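## Task

Three robots begin apart: r1 in the decontamination room, r2 in the clean workroom, r3 in the sterile store. The doors between rooms are locked, and each dividing wall has an open service window. A steel instrument cassette sits on the window counter between the decontamination room and the clean workroom. Using any number of robots, get it onto the sterile store's bench, then open the gripper and back away. A robot that topples or finishes tilted fails the task, and the cassette must stay on the bench without any robot supporting it.

## Robot and tools

Robots: r1, r2 and r3 are identical Hello Robot Stretch 3 units. Each has a two-wheel differential base (0.33 m long, 0.34 m wide, passive omni wheel at the rear), a mast with a lift, and one telescoping arm that sticks out to the robot's RIGHT. The base cannot slide sideways, so the gripper is moved forward or back by driving. Turning pivots about the point between the drive wheels, 0.05 m behind the front edge; with arm retracted and wrist folded the swept radius is 0.28 m, larger if the wrist is unfolded.

Frames: each robot reports in its own base frame (origin on the floor between the drive wheels, x forward, y left, z up). hand_pose is in that frame, located where the closed fingertips meet; with all wrist joints at zero its x axis points up, y back along the arm toward the mast, z toward the robot's rear. The odometry frame is the base frame at scene start. Robots cannot see each other's frames; only images, lidar_m, wrist_depth_mm and head_depth_mm reveal relative positions.

execute_actions(actions, cameras): actions is a list holding one action or none (empty list just returns state and images). An action is an object keyed by "r1", "r2", "r3"; each robot gets its own entry with optional "base", "joints", "contact_limits". All motions in the action start together.
- base: exactly one of {"translate_m": d}, a straight-line offset in metres from where the base was last reported, forward positive, -1 to 1; or {"rotate_rad": d}, an on-the-spot turn offset in radians, left/counter-clockwise positive, -3.2 to 3.2.
- joints: absolute targets by name. lift_m 0 to 1.1 (arm height); arm_m 0 to 0.52 (extension); wrist_yaw_rad -1.345 to 4.42 (0 along the arm, positive toward the front, 3.0 folded over the base); wrist_pitch_rad -1.57 to 0.451 (0 level, negative fingertips down); wrist_roll_rad -2.911 to 2.911 (0 fingers side by side); gripper_m -0.089 to 0.179 (bigger is wider; actual tip gap is smaller, about 0.007 less when nearly closed, 0.025 less when wide, zero below 0.007); head_pan_rad -3.953 to 1.73 (0 forward, positive left, -1.57 looks along the arm); head_tilt_rad -1.53 to 0.419 (negative down). Done tolerances are about 0.004 for metre joints, 0.02 rad for yaw/roll/head, 0.05 for pitch.
- contact_limits: {"arm_m": n}, motor effort percent 1 to 100 at which arm motion halts with contact_stop; smaller is gentler but too small stops immediately. It also caps holding force until the next action.
- cameras: list of names like r1_head_camera, r2_nav_camera, r3_wrist_camera, or "all"; omitted/null means all, [] none. Images come back in the order given by the pictures line.
A bad key or out-of-range number rejects the whole call. Omitted joints or robots may keep pushing toward older targets. Each action is capped at 15 s. If a result reports a stop, remaining calls in that reply are skipped.

wait(seconds 0 to 10): lets the scene run without new commands and returns state and images. zoom_image(camera, region [x0,y0,x1,y1] pixels, max 504x504) magnifies the latest full image of a camera. finished_scene(scene 1 or 2) ends the scene irreversibly; the cassette must already be placed and released.

Results: base_status/joint_status tell how each motion ended: done, off_target (resting elsewhere, maybe still pushing), contact_stop, time_out, torque_fault. After the last three the old target is dropped; arm and lift go slack after a contact stop until recommanded, and a slack lift may sag under load or keep pressing. on_its_own covers uncommanded joints ("held at" is a target, not a position). motor_effort is percent, positive toward larger joint values, bracket shows the peak; readings carry bias and noise. Positive wheel effort pushes forward. base_odometry counts wheel turns (slip included); turned_by_wheels and turned_by_imu give turning since last result; base_tilt gives forward/right lean in degrees with a few degrees of fixed bias. lidar_m has 12 distances in metres, 30-degree sectors starting straight ahead and going counter-clockwise (4th left, 7th back, 10th right), plane 0.17 m high, range 0.15 to 12, "-" for nothing; it sees table legs not tops, misses clear objects, sees other robots, and its own parts can block sectors 5, 6, 9, 10. wrist_depth_mm (45 to 1000) and head_depth_mm (280 to 4000, image sideways) are 7x7 grids of median depths.

Speed: base reaches 0.30 m/s and 1.9 rad/s only with lift_m under 0.30, arm_m under 0.03 and wrist_yaw_rad over 2.54; otherwise 0.10 m/s and 0.63 rad/s.

Gripping: command gripper_m below the object's width to squeeze; to release, go at least 0.02 above the contact value. Neither reading nor status confirms a grasp; check images. Over-squeezing triggers a stall guard that weakens the grip.

Cautions: fold or unfold the wrist only with lift_m 0.32 to 0.95, pitch -0.4, roll near 0; after folding, the lift may go down to 0.25. With yaw below -0.4 keep pitch at -0.5 or lower. Arm pushes against rigid things with the gripper above about 0.45 m can tip the robot, especially with raised limits or a repeated push. Don't drive while holding or hooking something fixed. If snagged, reverse in small steps; if tilted, free the gripper and drop lift to about 0.2. Robots must never press into each other: once bases touch, any further drive is a hard press. Commands give slightly different travel per robot (up to 2.5 cm per metre), dangerous for shared loads. Wrist servos cut out for 10 s after prolonged strain. Loose objects may occasionally get nudged. Avoid drops and slams. Calibration data (K, distortion, T_world_to_cam from the carrying robot's base frame) is approximate.

Each tool is called after "Emit:" by a JSON object that holds its "fn" and its "kwargs", one argument or row to a line.

## Session

Emit:
{"fn": "execute_actions", "kwargs": {
  "actions": []
}}

Scene clock: 0.00 s.
r1.base_odometry: x=+0.000 y=+0.000 heading=+0.000 (m, m, rad; r1's odometry frame)
r1.turned_by_wheels: +0.000 (rad since the last result)
r1.turned_by_imu: +0.000 (rad since the last result)
r1.base_tilt: forward=+0.4 right=+1.0 (deg)
r1.lidar_m: 1.12 0.85 0.83 0.87 1.24 1.52 1.62 2.30 2.28 0.89 1.29 1.28
r1.head_depth_mm: 1232 1232 1213 1212 1217 1212 1204 / 1307 1300 1295 1298 1290 1285 1285 / 1401 1401 1392 1383 1384 1371 1374 / 1473 1459 1448 1452 1435 1432 1429 / 1299 1285 1277 1261 1248 1242 1231 / 1122 1109 1104 1097 1086 1078 1073 / 990 981 972 969 959 954 950
r1.base_status: not commanded
r1.joint_positions: lift_m=+0.449 arm_m=-0.002 wrist_yaw_rad=+2.898 wrist_pitch_rad=-0.422 wrist_roll_rad=+0.014 gripper_m=+0.037 head_pan_rad=-0.003 head_tilt_rad=-0.005
r1.joint_status: not commanded
r1.motor_effort: left_wheel=+0 right_wheel=+0 lift_m=+26 arm_m=-1 wrist_yaw_rad=+0 wrist_pitch_rad=+4 wrist_roll_rad=+0 gripper_m=+0 head_pan_rad=+0 head_tilt_rad=+1 (%)
r1.hand_pose: x=+0.0328 y=+0.0739 z=+0.4613 quat_wxyz=(+0.232, +0.709, +0.062, +0.664) (m; r1's base frame)
r1.wrist_depth_mm: - - 920 836 740 688 635 / - - - 885 825 741 674 / - - - - 883 809 719 / - - 975 969 915 844 793 / 819 822 820 773 779 754 732 / 696 675 - 659 636 638 634 / 593 603 - 590 566 563 544
r2.base_odometry: x=+0.000 y=+0.000 heading=+0.000 (m, m, rad; r2's odometry frame)
r2.turned_by_wheels: +0.000 (rad since the last result)
r2.turned_by_imu: +0.000 (rad since the last result)
r2.base_tilt: forward=+0.7 right=-0.4 (deg)
r2.lidar_m: 1.87 2.45 2.39 1.46 1.29 1.29 1.53 2.30 2.31 1.79 1.58 1.58
r2.head_depth_mm: 1756 1752 1758 1733 1732 1735 1734 / 1867 1932 1920 1915 1907 1894 1874 / 1924 2149 2129 2123 2084 2092 2057 / 1933 2395 2367 2353 2344 2305 2276 / 1957 2712 2744 2732 2722 2675 2449 / 1972 2654 2661 2697 2636 2662 2426 / 1951 2516 2476 2487 2496 2486 2417
r2.base_status: not commanded
r2.joint_positions: lift_m=+0.585 arm_m=+0.003 wrist_yaw_rad=+3.127 wrist_pitch_rad=-0.477 wrist_roll_rad=-0.014 gripper_m=+0.037 head_pan_rad=-0.014 head_tilt_rad=-0.023
r2.joint_status: not commanded
r2.motor_effort: left_wheel=+0 right_wheel=+0 lift_m=+19 arm_m=+0 wrist_yaw_rad=+0 wrist_pitch_rad=+5 wrist_roll_rad=+0 gripper_m=+1 head_pan_rad=+1 head_tilt_rad=+2 (%)
r2.hand_pose: x=-0.0181 y=+0.0687 z=+0.5850 quat_wxyz=(+0.171, +0.683, +0.164, +0.691) (m; r2's base frame)
r2.wrist_depth_mm: 961 - - - - - - / - - - - - - - / - - - - - - - / - - - - - - - / 974 970 960 937 972 901 916 / 817 827 843 796 - 779 788 / 722 728 715 709 706 708 696
r3.base_odometry: x=+0.000 y=+0.000 heading=+0.000 (m, m, rad; r3's odometry frame)
r3.turned_by_wheels: +0.000 (rad since the last result)
r3.turned_by_imu: +0.000 (rad since the last result)
r3.base_tilt: forward=-1.1 right=-0.4 (deg)
r3.lidar_m: 1.80 1.57 1.57 0.96 0.84 0.84 1.00 1.24 1.24 1.24 0.87 3.05
r3.head_depth_mm: 1919 2762 3034 3034 3091 3000 2546 / 1783 2603 2670 2688 2671 2714 2542 / 1692 2333 2379 2426 2361 2387 2354 / 1954 2132 2150 - - 2169 2138 / 1872 1943 1948 - - 1955 1950 / 1760 1783 1777 1779 2045 1789 1801 / 1630 1643 1649 1637 1648 1647 1665
r3.base_status: not commanded
r3.joint_positions: lift_m=+0.467 arm_m=-0.002 wrist_yaw_rad=+2.893 wrist_pitch_rad=-0.494 wrist_roll_rad=+0.004 gripper_m=+0.037 head_pan_rad=+0.003 head_tilt_rad=+0.012
r3.joint_status: not commanded
r3.motor_effort: left_wheel=+0 right_wheel=-1 lift_m=+33 arm_m=+0 wrist_yaw_rad=+0 wrist_pitch_rad=+5 wrist_roll_rad=+1 gripper_m=+0 head_pan_rad=+0 head_tilt_rad=+1 (%)
r3.hand_pose: x=+0.0315 y=+0.0642 z=+0.4631 quat_wxyz=(+0.257, +0.703, +0.086, +0.657) (m; r3's base frame)
r3.wrist_depth_mm: - 871 - - - - - / - 921 - - - - - / 717 - - - - - - / 766 - 937 919 958 962 980 / 775 - 785 788 842 795 811 / 643 663 - 656 700 694 698 / 558 570 598 600 594 594 611
pictures: r1_head_camera (sideways: a quarter turn clockwise sets it upright), r1_nav_camera (sideways: a quarter turn counterclockwise sets it upright), r1_wrist_camera, r2_head_camera (sideways: a quarter turn clockwise sets it upright), r2_nav_camera (sideways: a quarter turn counterclockwise sets it upright), r2_wrist_camera, r3_head_camera (sideways: a quarter turn clockwise sets it upright), r3_nav_camera (sideways: a quarter turn counterclockwise sets it upright), r3_wrist_camera
Images, in order (width x height): r1_head_camera 896x504, r1_nav_camera 672x504, r1_wrist_camera 644x364, r2_head_camera 896x504, r2_nav_camera 672x504, r2_wrist_camera 644x364, r3_head_camera 896x504, r3_nav_camera 672x504, r3_wrist_camera 644x364.

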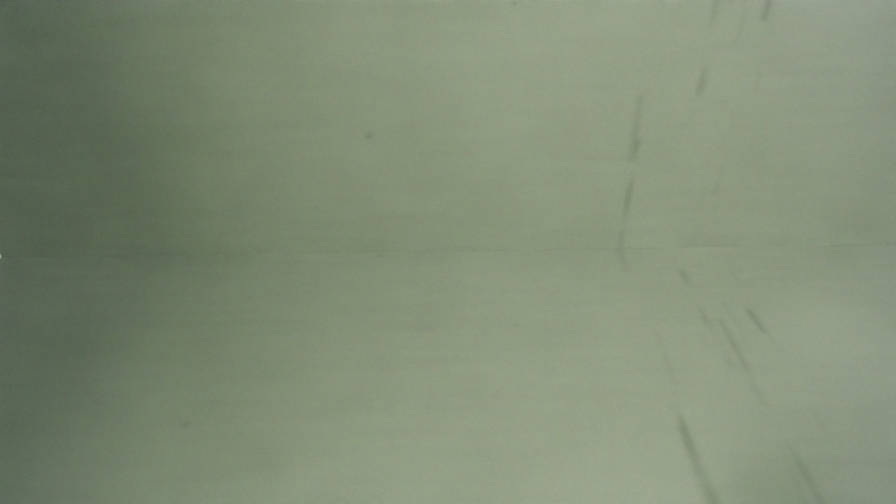

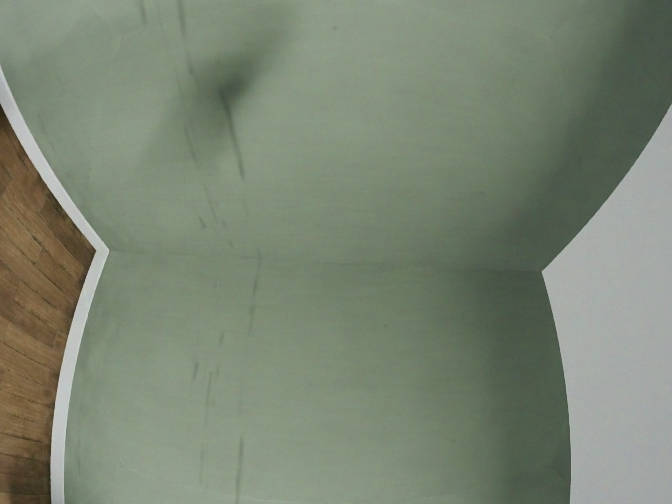

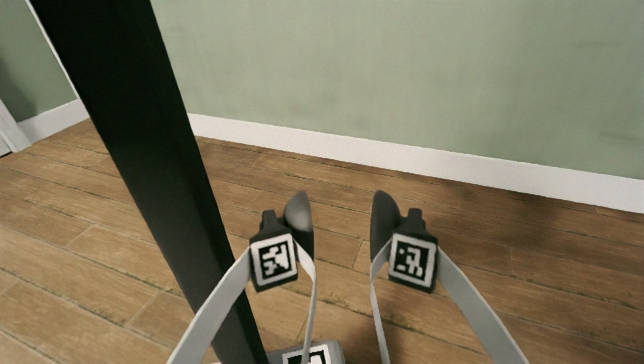

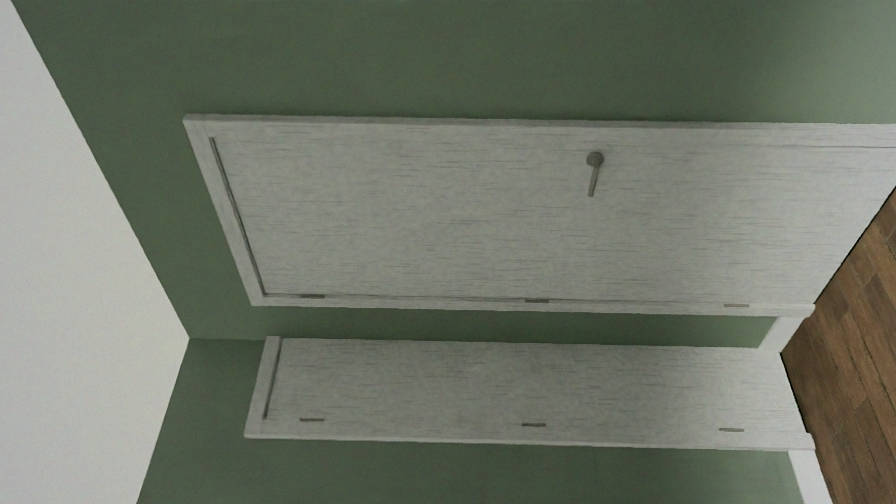

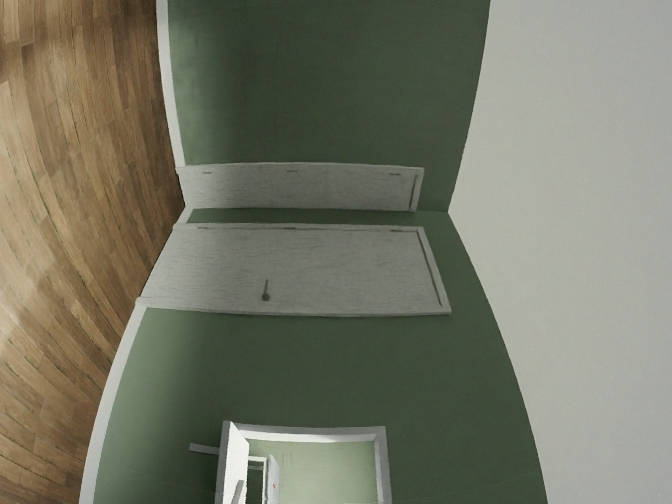

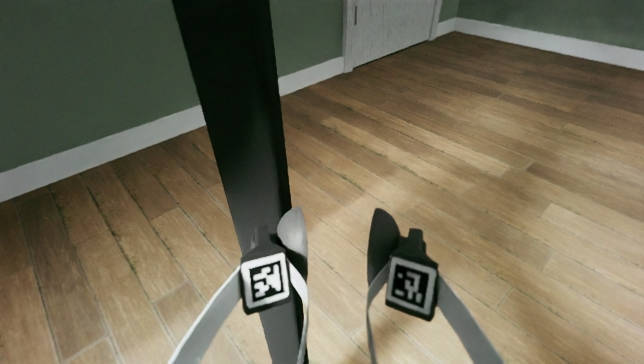

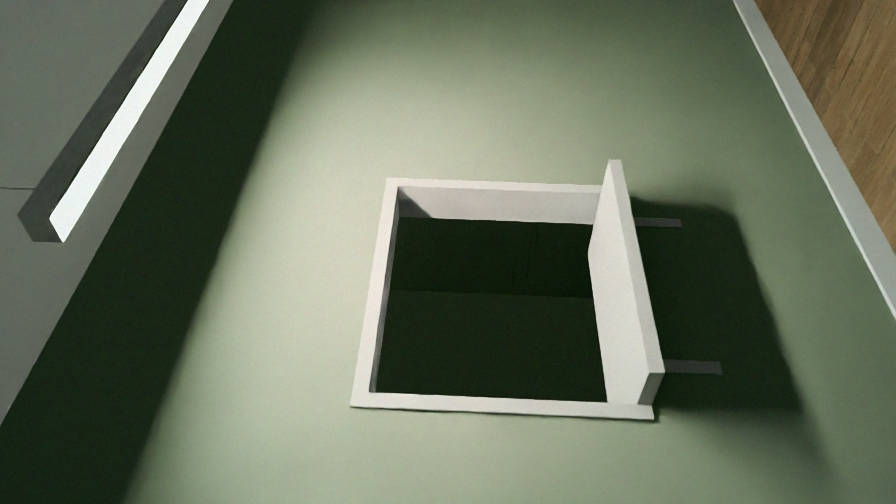

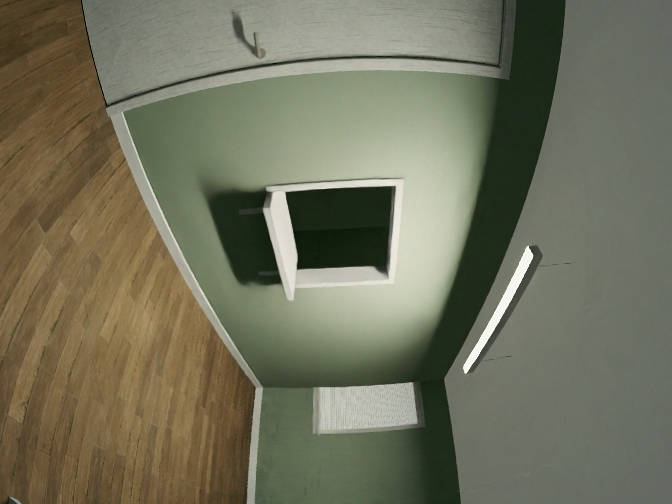

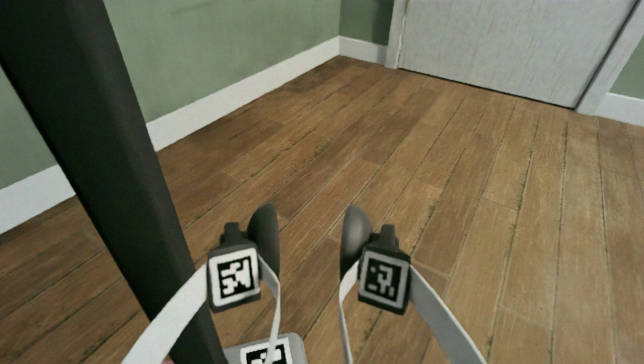

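Emit:
{"fn": "execute_actions", "kwargs": {
  "actions": [
    {"r2":{"joints":{"head_pan_rad":-0.8,"head_tilt_rad":-0.3,"lift_m":0.27}},"r3":{"joints":{"head_pan_rad":-1.2,"head_tilt_rad":-0.5,"lift_m":0.27}}}
  ],
  "cameras": ["r2_head_camera","r2_nav_camera","r3_head_camera","r3_nav_camera"]
}}

Scene clock: 4.23 s.
r1.base_odometry: x=+0.000 y=+0.000 heading=+0.000 (m, m, rad; r1's odometry frame)
r1.turned_by_wheels: +0.000 (rad since the last result)
r1.turned_by_imu: +0.000 (rad since the last result)
r1.base_tilt: forward=+0.4 right=+0.9 (deg)
r1.lidar_m: 1.12 0.85 0.83 0.87 1.24 1.52 1.62 2.30 2.28 0.89 1.28 1.28
r1.head_depth_mm: 1234 1221 1232 1210 1214 1208 1209 / 1312 1310 1297 1297 1292 1293 1280 / 1397 1408 1398 1387 1371 1380 1364 / 1481 1461 1451 1450 1433 1435 1431 / 1292 1277 1267 1264 1249 1244 1222 / 1120 1111 1112 1097 1083 1083 1074 / 990 983 971 970 957 955 950
r1.base_status: not commanded
r1.joint_positions: lift_m=+0.449 arm_m=-0.002 wrist_yaw_rad=+2.898 wrist_pitch_rad=-0.422 wrist_roll_rad=+0.014 gripper_m=+0.037 head_pan_rad=-0.003 head_tilt_rad=-0.005
r1.joint_status: not commanded
r1.motor_effort: left_wheel=+1(1) right_wheel=+1(0) lift_m=+26(26) arm_m=+0(1) wrist_yaw_rad=+0(0) wrist_pitch_rad=+5(5) wrist_roll_rad=+0(0) gripper_m=+0(0) head_pan_rad=+0(0) head_tilt_rad=+2(1) (%)
r1.hand_pose: x=+0.0328 y=+0.0739 z=+0.4613 quat_wxyz=(+0.232, +0.709, +0.062, +0.664) (m; r1's base frame)
r1.wrist_depth_mm: - - 910 818 742 681 628 / - - - 900 809 733 680 / - - - - 923 819 742 / - - 942 938 937 859 786 / 806 801 815 756 782 749 736 / 695 689 - 658 631 650 632 / 591 592 - 576 565 556 550
r2.base_odometry: x=+0.000 y=+0.000 heading=+0.000 (m, m, rad; r2's odometry frame)
r2.turned_by_wheels: +0.000 (rad since the last result)
r2.turned_by_imu: +0.001 (rad since the last result)
r2.base_tilt: forward=+0.7 right=-0.5 (deg)
r2.lidar_m: 1.87 2.45 2.39 1.46 1.29 1.29 1.53 2.30 2.30 1.79 1.58 1.58
r2.head_depth_mm: 1348 1418 1474 1531 1635 1702 1657 / 1355 - - 1735 1638 1717 1647 / 1376 - - 1741 1646 1734 1646 / 1381 - - 1632 1667 1763 1645 / 1405 - - 1726 1700 1781 1651 / 1411 1596 - 1633 1702 1805 1645 / 1424 1488 1545 1636 1735 1793 1645
r2.base_status: not commanded
r2.joint_positions: lift_m=+0.271 arm_m=+0.003 wrist_yaw_rad=+3.127 wrist_pitch_rad=-0.478 wrist_roll_rad=-0.014 gripper_m=+0.037 head_pan_rad=-0.793 head_tilt_rad=-0.296
r2.joint_status: all done
r2.motor_effort: left_wheel=+0(0) right_wheel=+0(1) lift_m=+7(15) arm_m=+0(0) wrist_yaw_rad=+0(0) wrist_pitch_rad=+5(5) wrist_roll_rad=-1(0) gripper_m=+0(0) head_pan_rad=-3(27) head_tilt_rad=-2(16) (%)
r2.hand_pose: x=-0.0181 y=+0.0686 z=+0.2702 quat_wxyz=(+0.171, +0.683, +0.164, +0.691) (m; r2's base frame)
r2.wrist_depth_mm: 991 - - - - - - / 990 - - - 996 977 963 / 786 788 780 771 763 749 743 / 633 635 622 627 607 607 618 / 526 529 544 540 535 508 507 / 467 - - - - 445 435 / - - - - 393 390 388
r3.base_odometry: x=+0.000 y=+0.000 heading=+0.000 (m, m, rad; r3's odometry frame)
r3.turned_by_wheels: +0.000 (rad since the last result)
r3.turned_by_imu: +0.001 (rad since the last result)
r3.base_tilt: forward=-1.1 right=-0.5 (deg)
r3.lidar_m: 1.81 1.57 1.57 0.95 0.84 0.84 0.99 1.24 1.24 1.25 0.87 3.05
r3.head_depth_mm: 1730 1797 1806 1173 1951 1578 1382 / 2028 2073 1810 1164 1943 1652 1371 / 2394 2488 1773 1149 1914 1636 1359 / 2912 3109 1765 1147 1052 1500 1322 / 3476 3776 1717 1266 2042 1613 1341 / 3382 3649 1905 2473 2038 1618 1344 / 3261 3459 3723 2662 2010 1597 1339
r3.base_status: not commanded
r3.joint_positions: lift_m=+0.270 arm_m=-0.002 wrist_yaw_rad=+2.893 wrist_pitch_rad=-0.495 wrist_roll_rad=+0.004 gripper_m=+0.037 head_pan_rad=-1.193 head_tilt_rad=-0.493
r3.joint_status: all done
r3.motor_effort: left_wheel=+0(0) right_wheel=-1(1) lift_m=+29(29) arm_m=+0(0) wrist_yaw_rad=-2(0) wrist_pitch_rad=+6(6) wrist_roll_rad=+1(1) gripper_m=+0(0) head_pan_rad=-2(33) head_tilt_rad=-5(45) (%)
r3.hand_pose: x=+0.0315 y=+0.0640 z=+0.2658 quat_wxyz=(+0.258, +0.703, +0.087, +0.657) (m; r3's base frame)
r3.wrist_depth_mm: - 863 - - - - - / - 895 960 - - - - / 670 748 778 770 793 814 805 / 579 - 607 629 629 630 644 / 504 - 521 527 542 539 539 / - - - 436 467 462 466 / - - - 391 393 405 406
pictures: r2_head_camera (sideways: a quarter turn clockwise sets it upright), r2_nav_camera (sideways: a quarter turn counterclockwise sets it upright), r3_head_camera (sideways: a quarter turn clockwise sets it upright), r3_nav_camera (sideways: a quarter turn counterclockwise sets it upright)
camera_calibration (this result's frames):
r2_head_camera: T_world_to_cam=[[-0.193257, 0.176018, -0.96523, 1.27436], [0.687608, 0.726063, -0.0052677, 0.00508147], [0.699891, -0.664718, -0.261349, 0.296935], [0, 0, 0, 1]] pos_world=[0.0349626, -0.0306221, 1.30768]
r2_nav_camera: T_world_to_cam=[[0.197829, -0.153911, 0.968078, -1.22271], [-0.691676, -0.721718, 0.0266027, 0.0212659], [0.694585, -0.674859, -0.249233, 0.280103], [0, 0, 0, 1]] pos_world=[0.0620417, 0.0161896, 1.25293]
r3_head_camera: T_world_to_cam=[[-0.205369, 0.41432, -0.886658, 1.17368], [0.929962, 0.364906, -0.0448845, 0.0580043], [0.304951, -0.833776, -0.460243, 0.555459], [0, 0, 0, 1]] pos_world=[0.0177089, -0.044319, 1.2989]
r3_nav_camera: T_world_to_cam=[[0.136918, -0.476097, 0.868669, -1.08458], [-0.93921, -0.34113, -0.0389285, 0.1052], [0.314862, -0.810532, -0.493861, 0.601945], [0, 0, 0, 1]] pos_world=[0.0577733, 0.00741795, 1.24351]
Images, in order (width x height): r2_head_camera 896x504, r2_nav_camera 672x504, r3_head_camera 896x504, r3_nav_camera 672x504.

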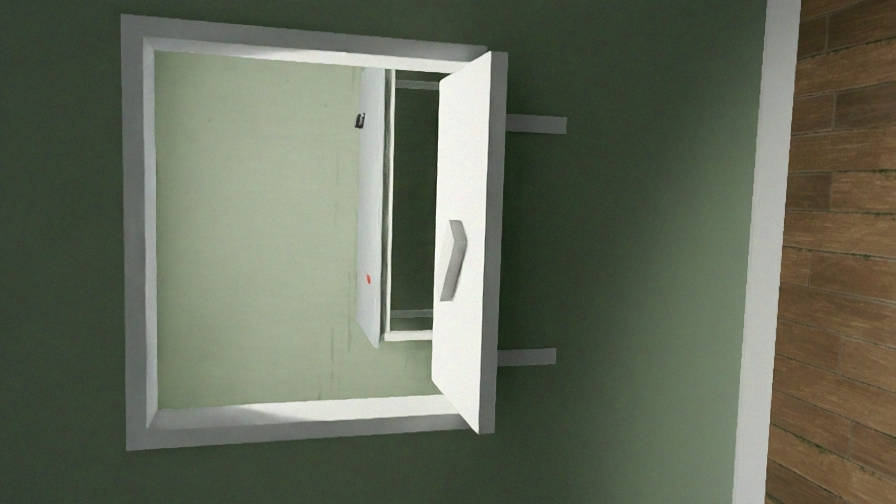

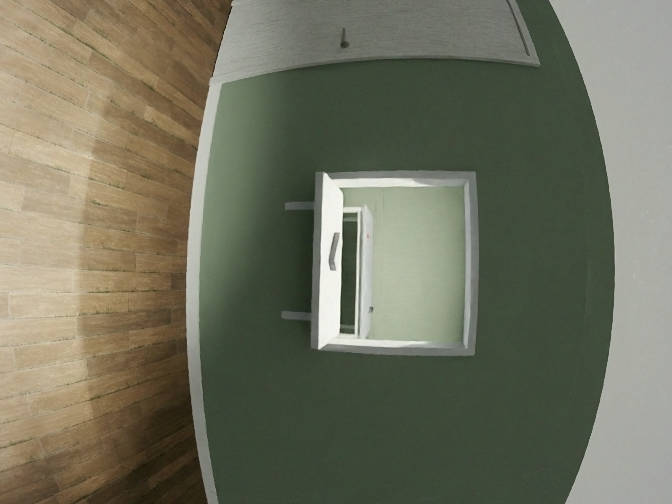

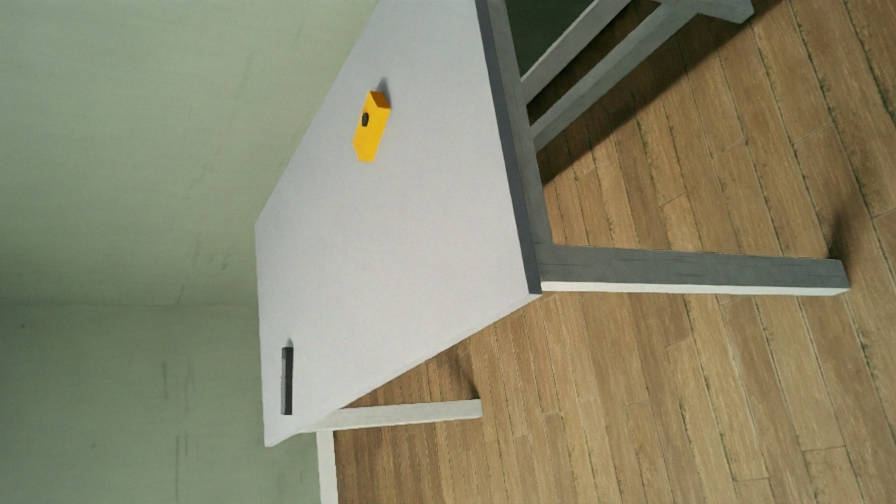

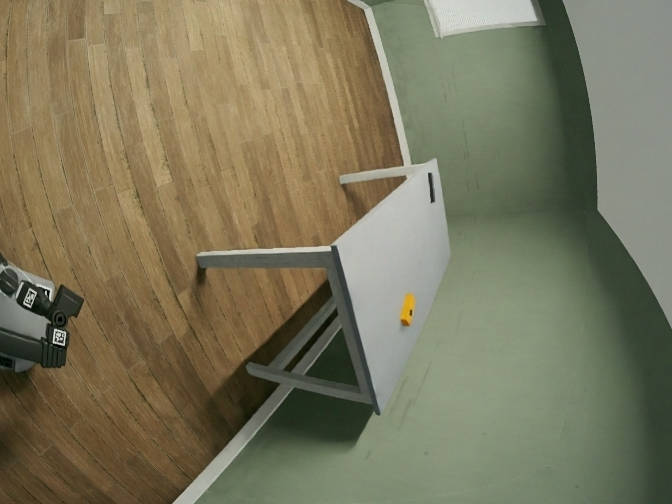

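Emit:
{"fn": "zoom_image", "kwargs": {
  "camera": "r2_head_camera",
  "region": [400,190,540,330]
}}

Region (400, 190, 540, 330) of r2_head_camera's 896x504 image, scaled by 3.600, with more detail than that image has.

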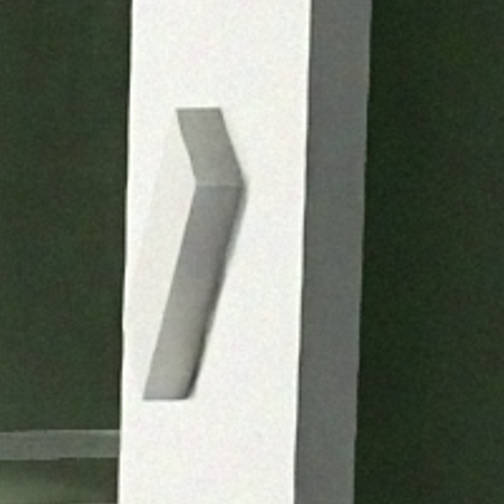

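Emit:
{"fn": "execute_actions", "kwargs": {
  "actions": [
    {"r2":{"base":{"rotate_rad":-0.69},"joints":{"head_pan_rad":-3.1,"head_tilt_rad":-0.2}},"r3":{"base":{"rotate_rad":-0.154},"joints":{"head_pan_rad":0}}}
  ],
  "cameras": ["r2_head_camera"]
}}

Emit:
{"fn": "execute_actions", "kwargs": {
  "actions": [
    {"r2":{"base":{"translate_m":1.0},"joints":{"head_pan_rad":0,"head_tilt_rad":-0.6}},"r3":{"base":{"translate_m":1.0}}}
  ],
  "cameras": ["r2_head_camera"]
}}

Scene clock: 7.50 s.
r1.base_odometry: x=+0.000 y=+0.000 heading=+0.000 (m, m, rad; r1's odometry frame)
r1.turned_by_wheels: +0.000 (rad since the last result)
r1.turned_by_imu: +0.000 (rad since the last result)
r1.base_tilt: forward=+0.4 right=+1.0 (deg)
r1.lidar_m: 1.12 0.85 0.83 0.87 1.24 1.52 1.63 2.31 2.27 0.89 1.28 1.28
r1.head_depth_mm: 1226 1226 1220 1216 1221 1209 1201 / 1308 1305 1299 1298 1290 1291 1292 / 1402 1394 1388 1387 1382 1378 1367 / 1484 1464 1458 1456 1442 1440 1427 / 1291 1278 1265 1258 1250 1244 1222 / 1124 1112 1100 1089 1085 1079 1072 / 988 982 975 966 962 954 952
r1.base_status: not commanded
r1.joint_positions: lift_m=+0.449 arm_m=-0.002 wrist_yaw_rad=+2.898 wrist_pitch_rad=-0.422 wrist_roll_rad=+0.014 gripper_m=+0.037 head_pan_rad=-0.003 head_tilt_rad=-0.005
r1.joint_status: not commanded
r1.motor_effort: left_wheel=+1(1) right_wheel=+0(1) lift_m=+26(27) arm_m=-1(0) wrist_yaw_rad=+0(0) wrist_pitch_rad=+4(4) wrist_roll_rad=+0(0) gripper_m=+0(0) head_pan_rad=+0(0) head_tilt_rad=+0(1) (%)
r1.hand_pose: x=+0.0328 y=+0.0739 z=+0.4613 quat_wxyz=(+0.232, +0.709, +0.062, +0.664) (m; r1's base frame)
r1.wrist_depth_mm: - - 919 842 753 673 622 / - - - 901 803 742 672 / - - - - 883 795 730 / - - 981 951 908 851 784 / 823 808 830 765 786 738 737 / 705 679 - 661 636 645 626 / 602 586 - 576 571 562 547
r2.base_odometry: x=+0.000 y=+0.000 heading=-0.690 (m, m, rad; r2's odometry frame)
r2.turned_by_wheels: -0.690 (rad since the last result)
r2.turned_by_imu: -0.688 (rad since the last result)
r2.base_tilt: forward=+0.7 right=-0.5 (deg)
r2.lidar_m: 1.58 1.71 2.48 2.45 1.62 1.30 1.29 1.40 2.13 2.30 1.99 1.60
r2.head_depth_mm: 925 1202 3892 - 1270 1286 1318 / 954 1212 - - 1288 1318 1357 / 971 1193 1323 3223 1309 1351 1397 / 1183 1217 1262 1304 1351 1393 1445 / 1218 1257 1294 1342 1394 1432 1495 / 1245 1293 1336 1371 1429 1476 1537 / 1279 1330 1375 1414 1459 1519 1570
r2.base_status: done
r2.joint_positions: lift_m=+0.271 arm_m=+0.003 wrist_yaw_rad=+3.127 wrist_pitch_rad=-0.478 wrist_roll_rad=-0.014 gripper_m=+0.037 head_pan_rad=-3.093 head_tilt_rad=-0.210
r2.joint_status: all done
r2.motor_effort: left_wheel=+3(9) right_wheel=-1(6) lift_m=+7(7) arm_m=+0(0) wrist_yaw_rad=+0(0) wrist_pitch_rad=+5(5) wrist_roll_rad=-1(1) gripper_m=+1(0) head_pan_rad=-3(27) head_tilt_rad=+5(13) (%)
r2.hand_pose: x=-0.0181 y=+0.0686 z=+0.2702 quat_wxyz=(+0.171, +0.683, +0.164, +0.691) (m; r2's base frame)
r2.wrist_depth_mm: - - - - - - - / - - - - 985 984 971 / 782 786 800 752 760 739 744 / 634 636 629 618 608 616 609 / 529 529 550 529 541 523 502 / 461 - - - - 445 445 / - - - - 392 393 387
r3.base_odometry: x=+0.000 y=+0.000 heading=-0.154 (m, m, rad; r3's odometry frame)
r3.turned_by_wheels: -0.154 (rad since the last result)
r3.turned_by_imu: -0.154 (rad since the last result)
r3.base_tilt: forward=-1.0 right=-0.4 (deg)
r3.lidar_m: 1.99 1.58 1.57 1.05 0.85 0.84 0.92 1.25 1.24 1.25 0.87 3.93
r3.head_depth_mm: 3343 3659 3877 2848 2098 1650 1382 / 2836 3214 3552 2823 2089 1662 1371 / 2470 2735 3099 2776 2053 1640 1361 / 2208 2402 2665 2645 2028 1629 1363 / 2129 2273 2274 2469 2051 1617 1355 / - - 2055 2242 2025 1617 1348 / - - 1839 2028 2022 1600 1347
r3.base_status: done
r3.joint_positions: lift_m=+0.270 arm_m=-0.002 wrist_yaw_rad=+2.893 wrist_pitch_rad=-0.495 wrist_roll_rad=+0.004 gripper_m=+0.037 head_pan_rad=-0.007 head_tilt_rad=-0.494
r3.joint_status: all done
r3.motor_effort: left_wheel=+2(8) right_wheel=-4(9) lift_m=+29(29) arm_m=-1(0) wrist_yaw_rad=+1(1) wrist_pitch_rad=+6(6) wrist_roll_rad=+1(1) gripper_m=+0(0) head_pan_rad=+3(34) head_tilt_rad=-5(5) (%)
r3.hand_pose: x=+0.0315 y=+0.0640 z=+0.2658 quat_wxyz=(+0.258, +0.703, +0.087, +0.657) (m; r3's base frame)
r3.wrist_depth_mm: - 956 - - - - - / - 955 979 - - - - / 681 732 757 744 783 779 812 / 582 - 615 624 628 637 649 / 505 - 526 526 534 541 537 / - - - 443 463 454 453 / - - - 399 392 404 406
pictures: r2_head_camera (sideways: a quarter turn clockwise sets it upright)
camera_calibration (this result's frames):
r2_head_camera: T_world_to_cam=[[0.176364, 0.0227649, -0.984062, 1.29673], [0.082766, -0.996535, -0.00822005, 0.0126154], [-0.980839, -0.0799972, -0.177637, 0.198229], [0, 0, 0, 1]] pos_world=[-0.0353097, -0.00109041, 1.31138]
Images, in order (width x height): r2_head_camera 896x504.

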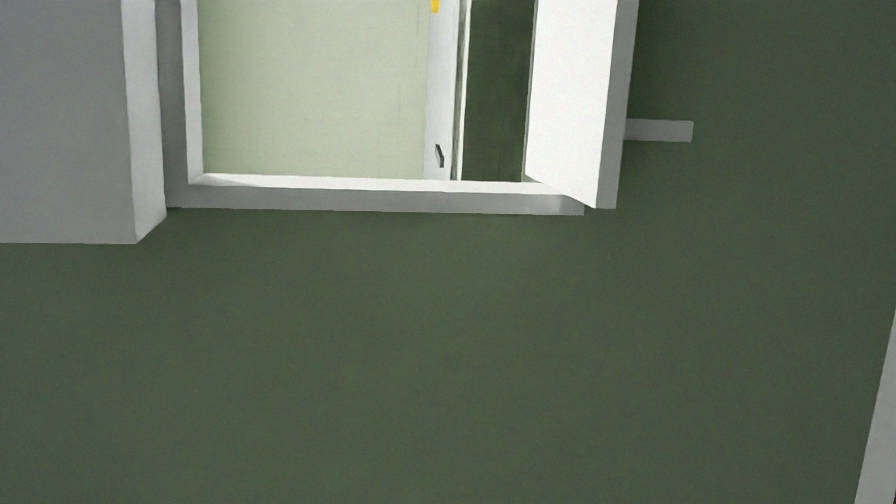

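Scene clock: 12.43 s.
r1.base_odometry: x=+0.000 y=+0.000 heading=+0.000 (m, m, rad; r1's odometry frame)
r1.turned_by_wheels: +0.000 (rad since the last result)
r1.turned_by_imu: +0.000 (rad since the last result)
r1.base_tilt: forward=+0.4 right=+0.9 (deg)
r1.lidar_m: 1.12 0.85 0.83 0.87 1.24 1.52 1.62 2.31 2.28 0.90 1.29 1.28
r1.head_depth_mm: 1229 1229 1218 1216 1205 1205 1200 / 1306 1304 1310 1294 1289 1284 1286 / 1400 1396 1393 1384 1381 1379 1366 / 1475 1463 1456 1446 1445 1442 1417 / 1292 1286 1270 1266 1254 1236 1228 / 1123 1112 1104 1095 1086 1075 1072 / 990 981 972 973 960 960 953
r1.base_status: not commanded
r1.joint_positions: lift_m=+0.449 arm_m=-0.002 wrist_yaw_rad=+2.898 wrist_pitch_rad=-0.422 wrist_roll_rad=+0.014 gripper_m=+0.037 head_pan_rad=-0.003 head_tilt_rad=-0.005
r1.joint_status: not commanded
r1.motor_effort: left_wheel=+0(0) right_wheel=+1(1) lift_m=+26(26) arm_m=-1(0) wrist_yaw_rad=+0(0) wrist_pitch_rad=+5(4) wrist_roll_rad=+0(0) gripper_m=+0(1) head_pan_rad=+0(0) head_tilt_rad=+2(2) (%)
r1.hand_pose: x=+0.0328 y=+0.0739 z=+0.4613 quat_wxyz=(+0.232, +0.709, +0.062, +0.664) (m; r1's base frame)
r1.wrist_depth_mm: - - 931 837 748 675 615 / - - - 931 815 737 675 / - - - - 902 806 725 / - - 981 946 917 833 779 / 842 800 833 778 788 768 733 / 692 680 - 648 624 642 633 / 589 587 - 589 552 559 546
r2.base_odometry: x=+0.771 y=-0.636 heading=-0.690 (m, m, rad; r2's odometry frame)
r2.turned_by_wheels: +0.000 (rad since the last result)
r2.turned_by_imu: +0.005 (rad since the last result)
r2.base_tilt: forward=+0.6 right=-0.5 (deg)
r2.lidar_m: 0.59 0.64 0.98 2.29 2.52 2.30 2.28 2.48 2.46 1.52 0.74 0.59
r2.head_depth_mm: 2892 3075 3275 815 625 553 885 / 2975 3117 3246 816 627 787 915 / 3067 3187 3336 752 628 809 953 / 3107 3185 3266 782 629 833 983 / 3147 3446 3489 817 632 864 1022 / 3244 3543 3373 819 631 898 1066 / 3246 3513 2988 773 632 924 1106
r2.base_status: done
r2.joint_positions: lift_m=+0.271 arm_m=+0.003 wrist_yaw_rad=+3.127 wrist_pitch_rad=-0.478 wrist_roll_rad=-0.014 gripper_m=+0.037 head_pan_rad=-0.007 head_tilt_rad=-0.593
r2.joint_status: all done
r2.motor_effort: left_wheel=+3(12) right_wheel=-2(4) lift_m=+7(7) arm_m=+0(0) wrist_yaw_rad=+0(0) wrist_pitch_rad=+5(5) wrist_roll_rad=-1(0) gripper_m=+0(0) head_pan_rad=+3(27) head_tilt_rad=-2(23) (%)
r2.hand_pose: x=-0.0181 y=+0.0686 z=+0.2702 quat_wxyz=(+0.171, +0.683, +0.164, +0.691) (m; r2's base frame)
r2.wrist_depth_mm: - - - - - - 901 / - - - - 976 974 873 / 803 790 789 773 767 745 731 / 640 640 620 614 624 614 601 / 537 533 544 532 530 515 505 / 458 - - - - 441 440 / - - - - 387 390 382
r3.base_odometry: x=+0.988 y=-0.153 heading=-0.154 (m, m, rad; r3's odometry frame)
r3.turned_by_wheels: +0.000 (rad since the last result)
r3.turned_by_imu: +0.007 (rad since the last result)
r3.base_tilt: forward=-1.1 right=-0.6 (deg)
r3.lidar_m: 1.20 0.97 0.96 1.04 1.59 1.63 1.78 1.88 0.92 1.71 1.72 2.47
r3.head_depth_mm: 2002 2294 2697 2768 2107 1642 1375 / 1707 1908 2162 2446 2078 1659 1384 / 1490 1625 1837 2052 2074 1637 1371 / 1324 1441 1582 1752 1891 1628 1362 / 1208 1303 1371 1511 1672 1619 1357 / - - 1379 1342 1464 1539 1351 / - - 1363 1180 1303 1402 1346
r3.base_status: done
r3.joint_positions: lift_m=+0.270 arm_m=-0.002 wrist_yaw_rad=+2.893 wrist_pitch_rad=-0.495 wrist_roll_rad=+0.004 gripper_m=+0.037 head_pan_rad=-0.007 head_tilt_rad=-0.495
r3.joint_status: not commanded
r3.motor_effort: left_wheel=+1(9) right_wheel=-3(6) lift_m=+29(29) arm_m=+0(1) wrist_yaw_rad=+0(2) wrist_pitch_rad=+6(6) wrist_roll_rad=+1(1) gripper_m=+0(0) head_pan_rad=+3(3) head_tilt_rad=-4(4) (%)
r3.hand_pose: x=+0.0315 y=+0.0640 z=+0.2658 quat_wxyz=(+0.258, +0.703, +0.087, +0.657) (m; r3's base frame)
r3.wrist_depth_mm: - - - 990 915 828 763 / - 963 - - 965 903 779 / 690 728 750 749 788 802 818 / 597 - 613 612 625 630 650 / 501 - 536 531 538 540 544 / - - - 434 473 452 465 / - - - 393 399 402 403
pictures: r2_head_camera (sideways: a quarter turn clockwise sets it upright)
camera_calibration (this result's frames):
r2_head_camera: T_world_to_cam=[[-0.531958, -0.0103613, -0.846707, 1.12177], [-0.0275782, 0.999607, 0.0050941, -0.00404583], [0.846321, 0.0260605, -0.532035, 0.648291], [0, 0, 0, 1]] pos_world=[0.0479596, -0.00122757, 1.29474]
Images, in order (width x height): r2_head_camera 896x504.

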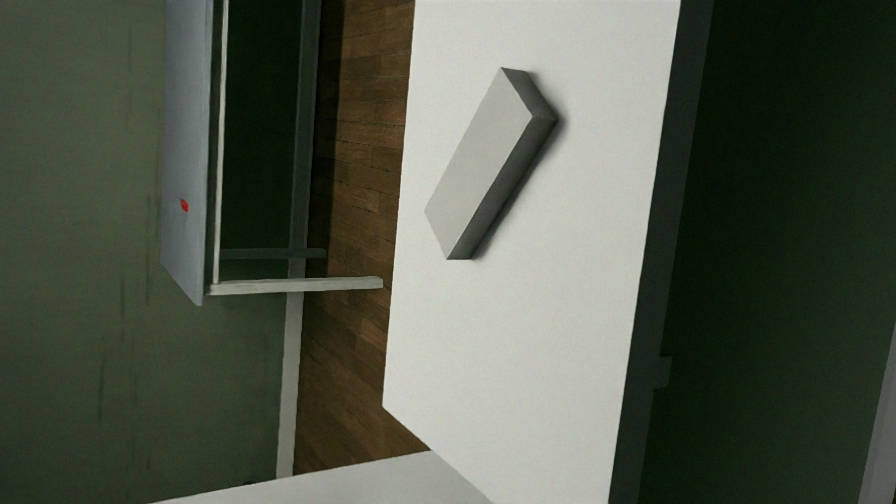

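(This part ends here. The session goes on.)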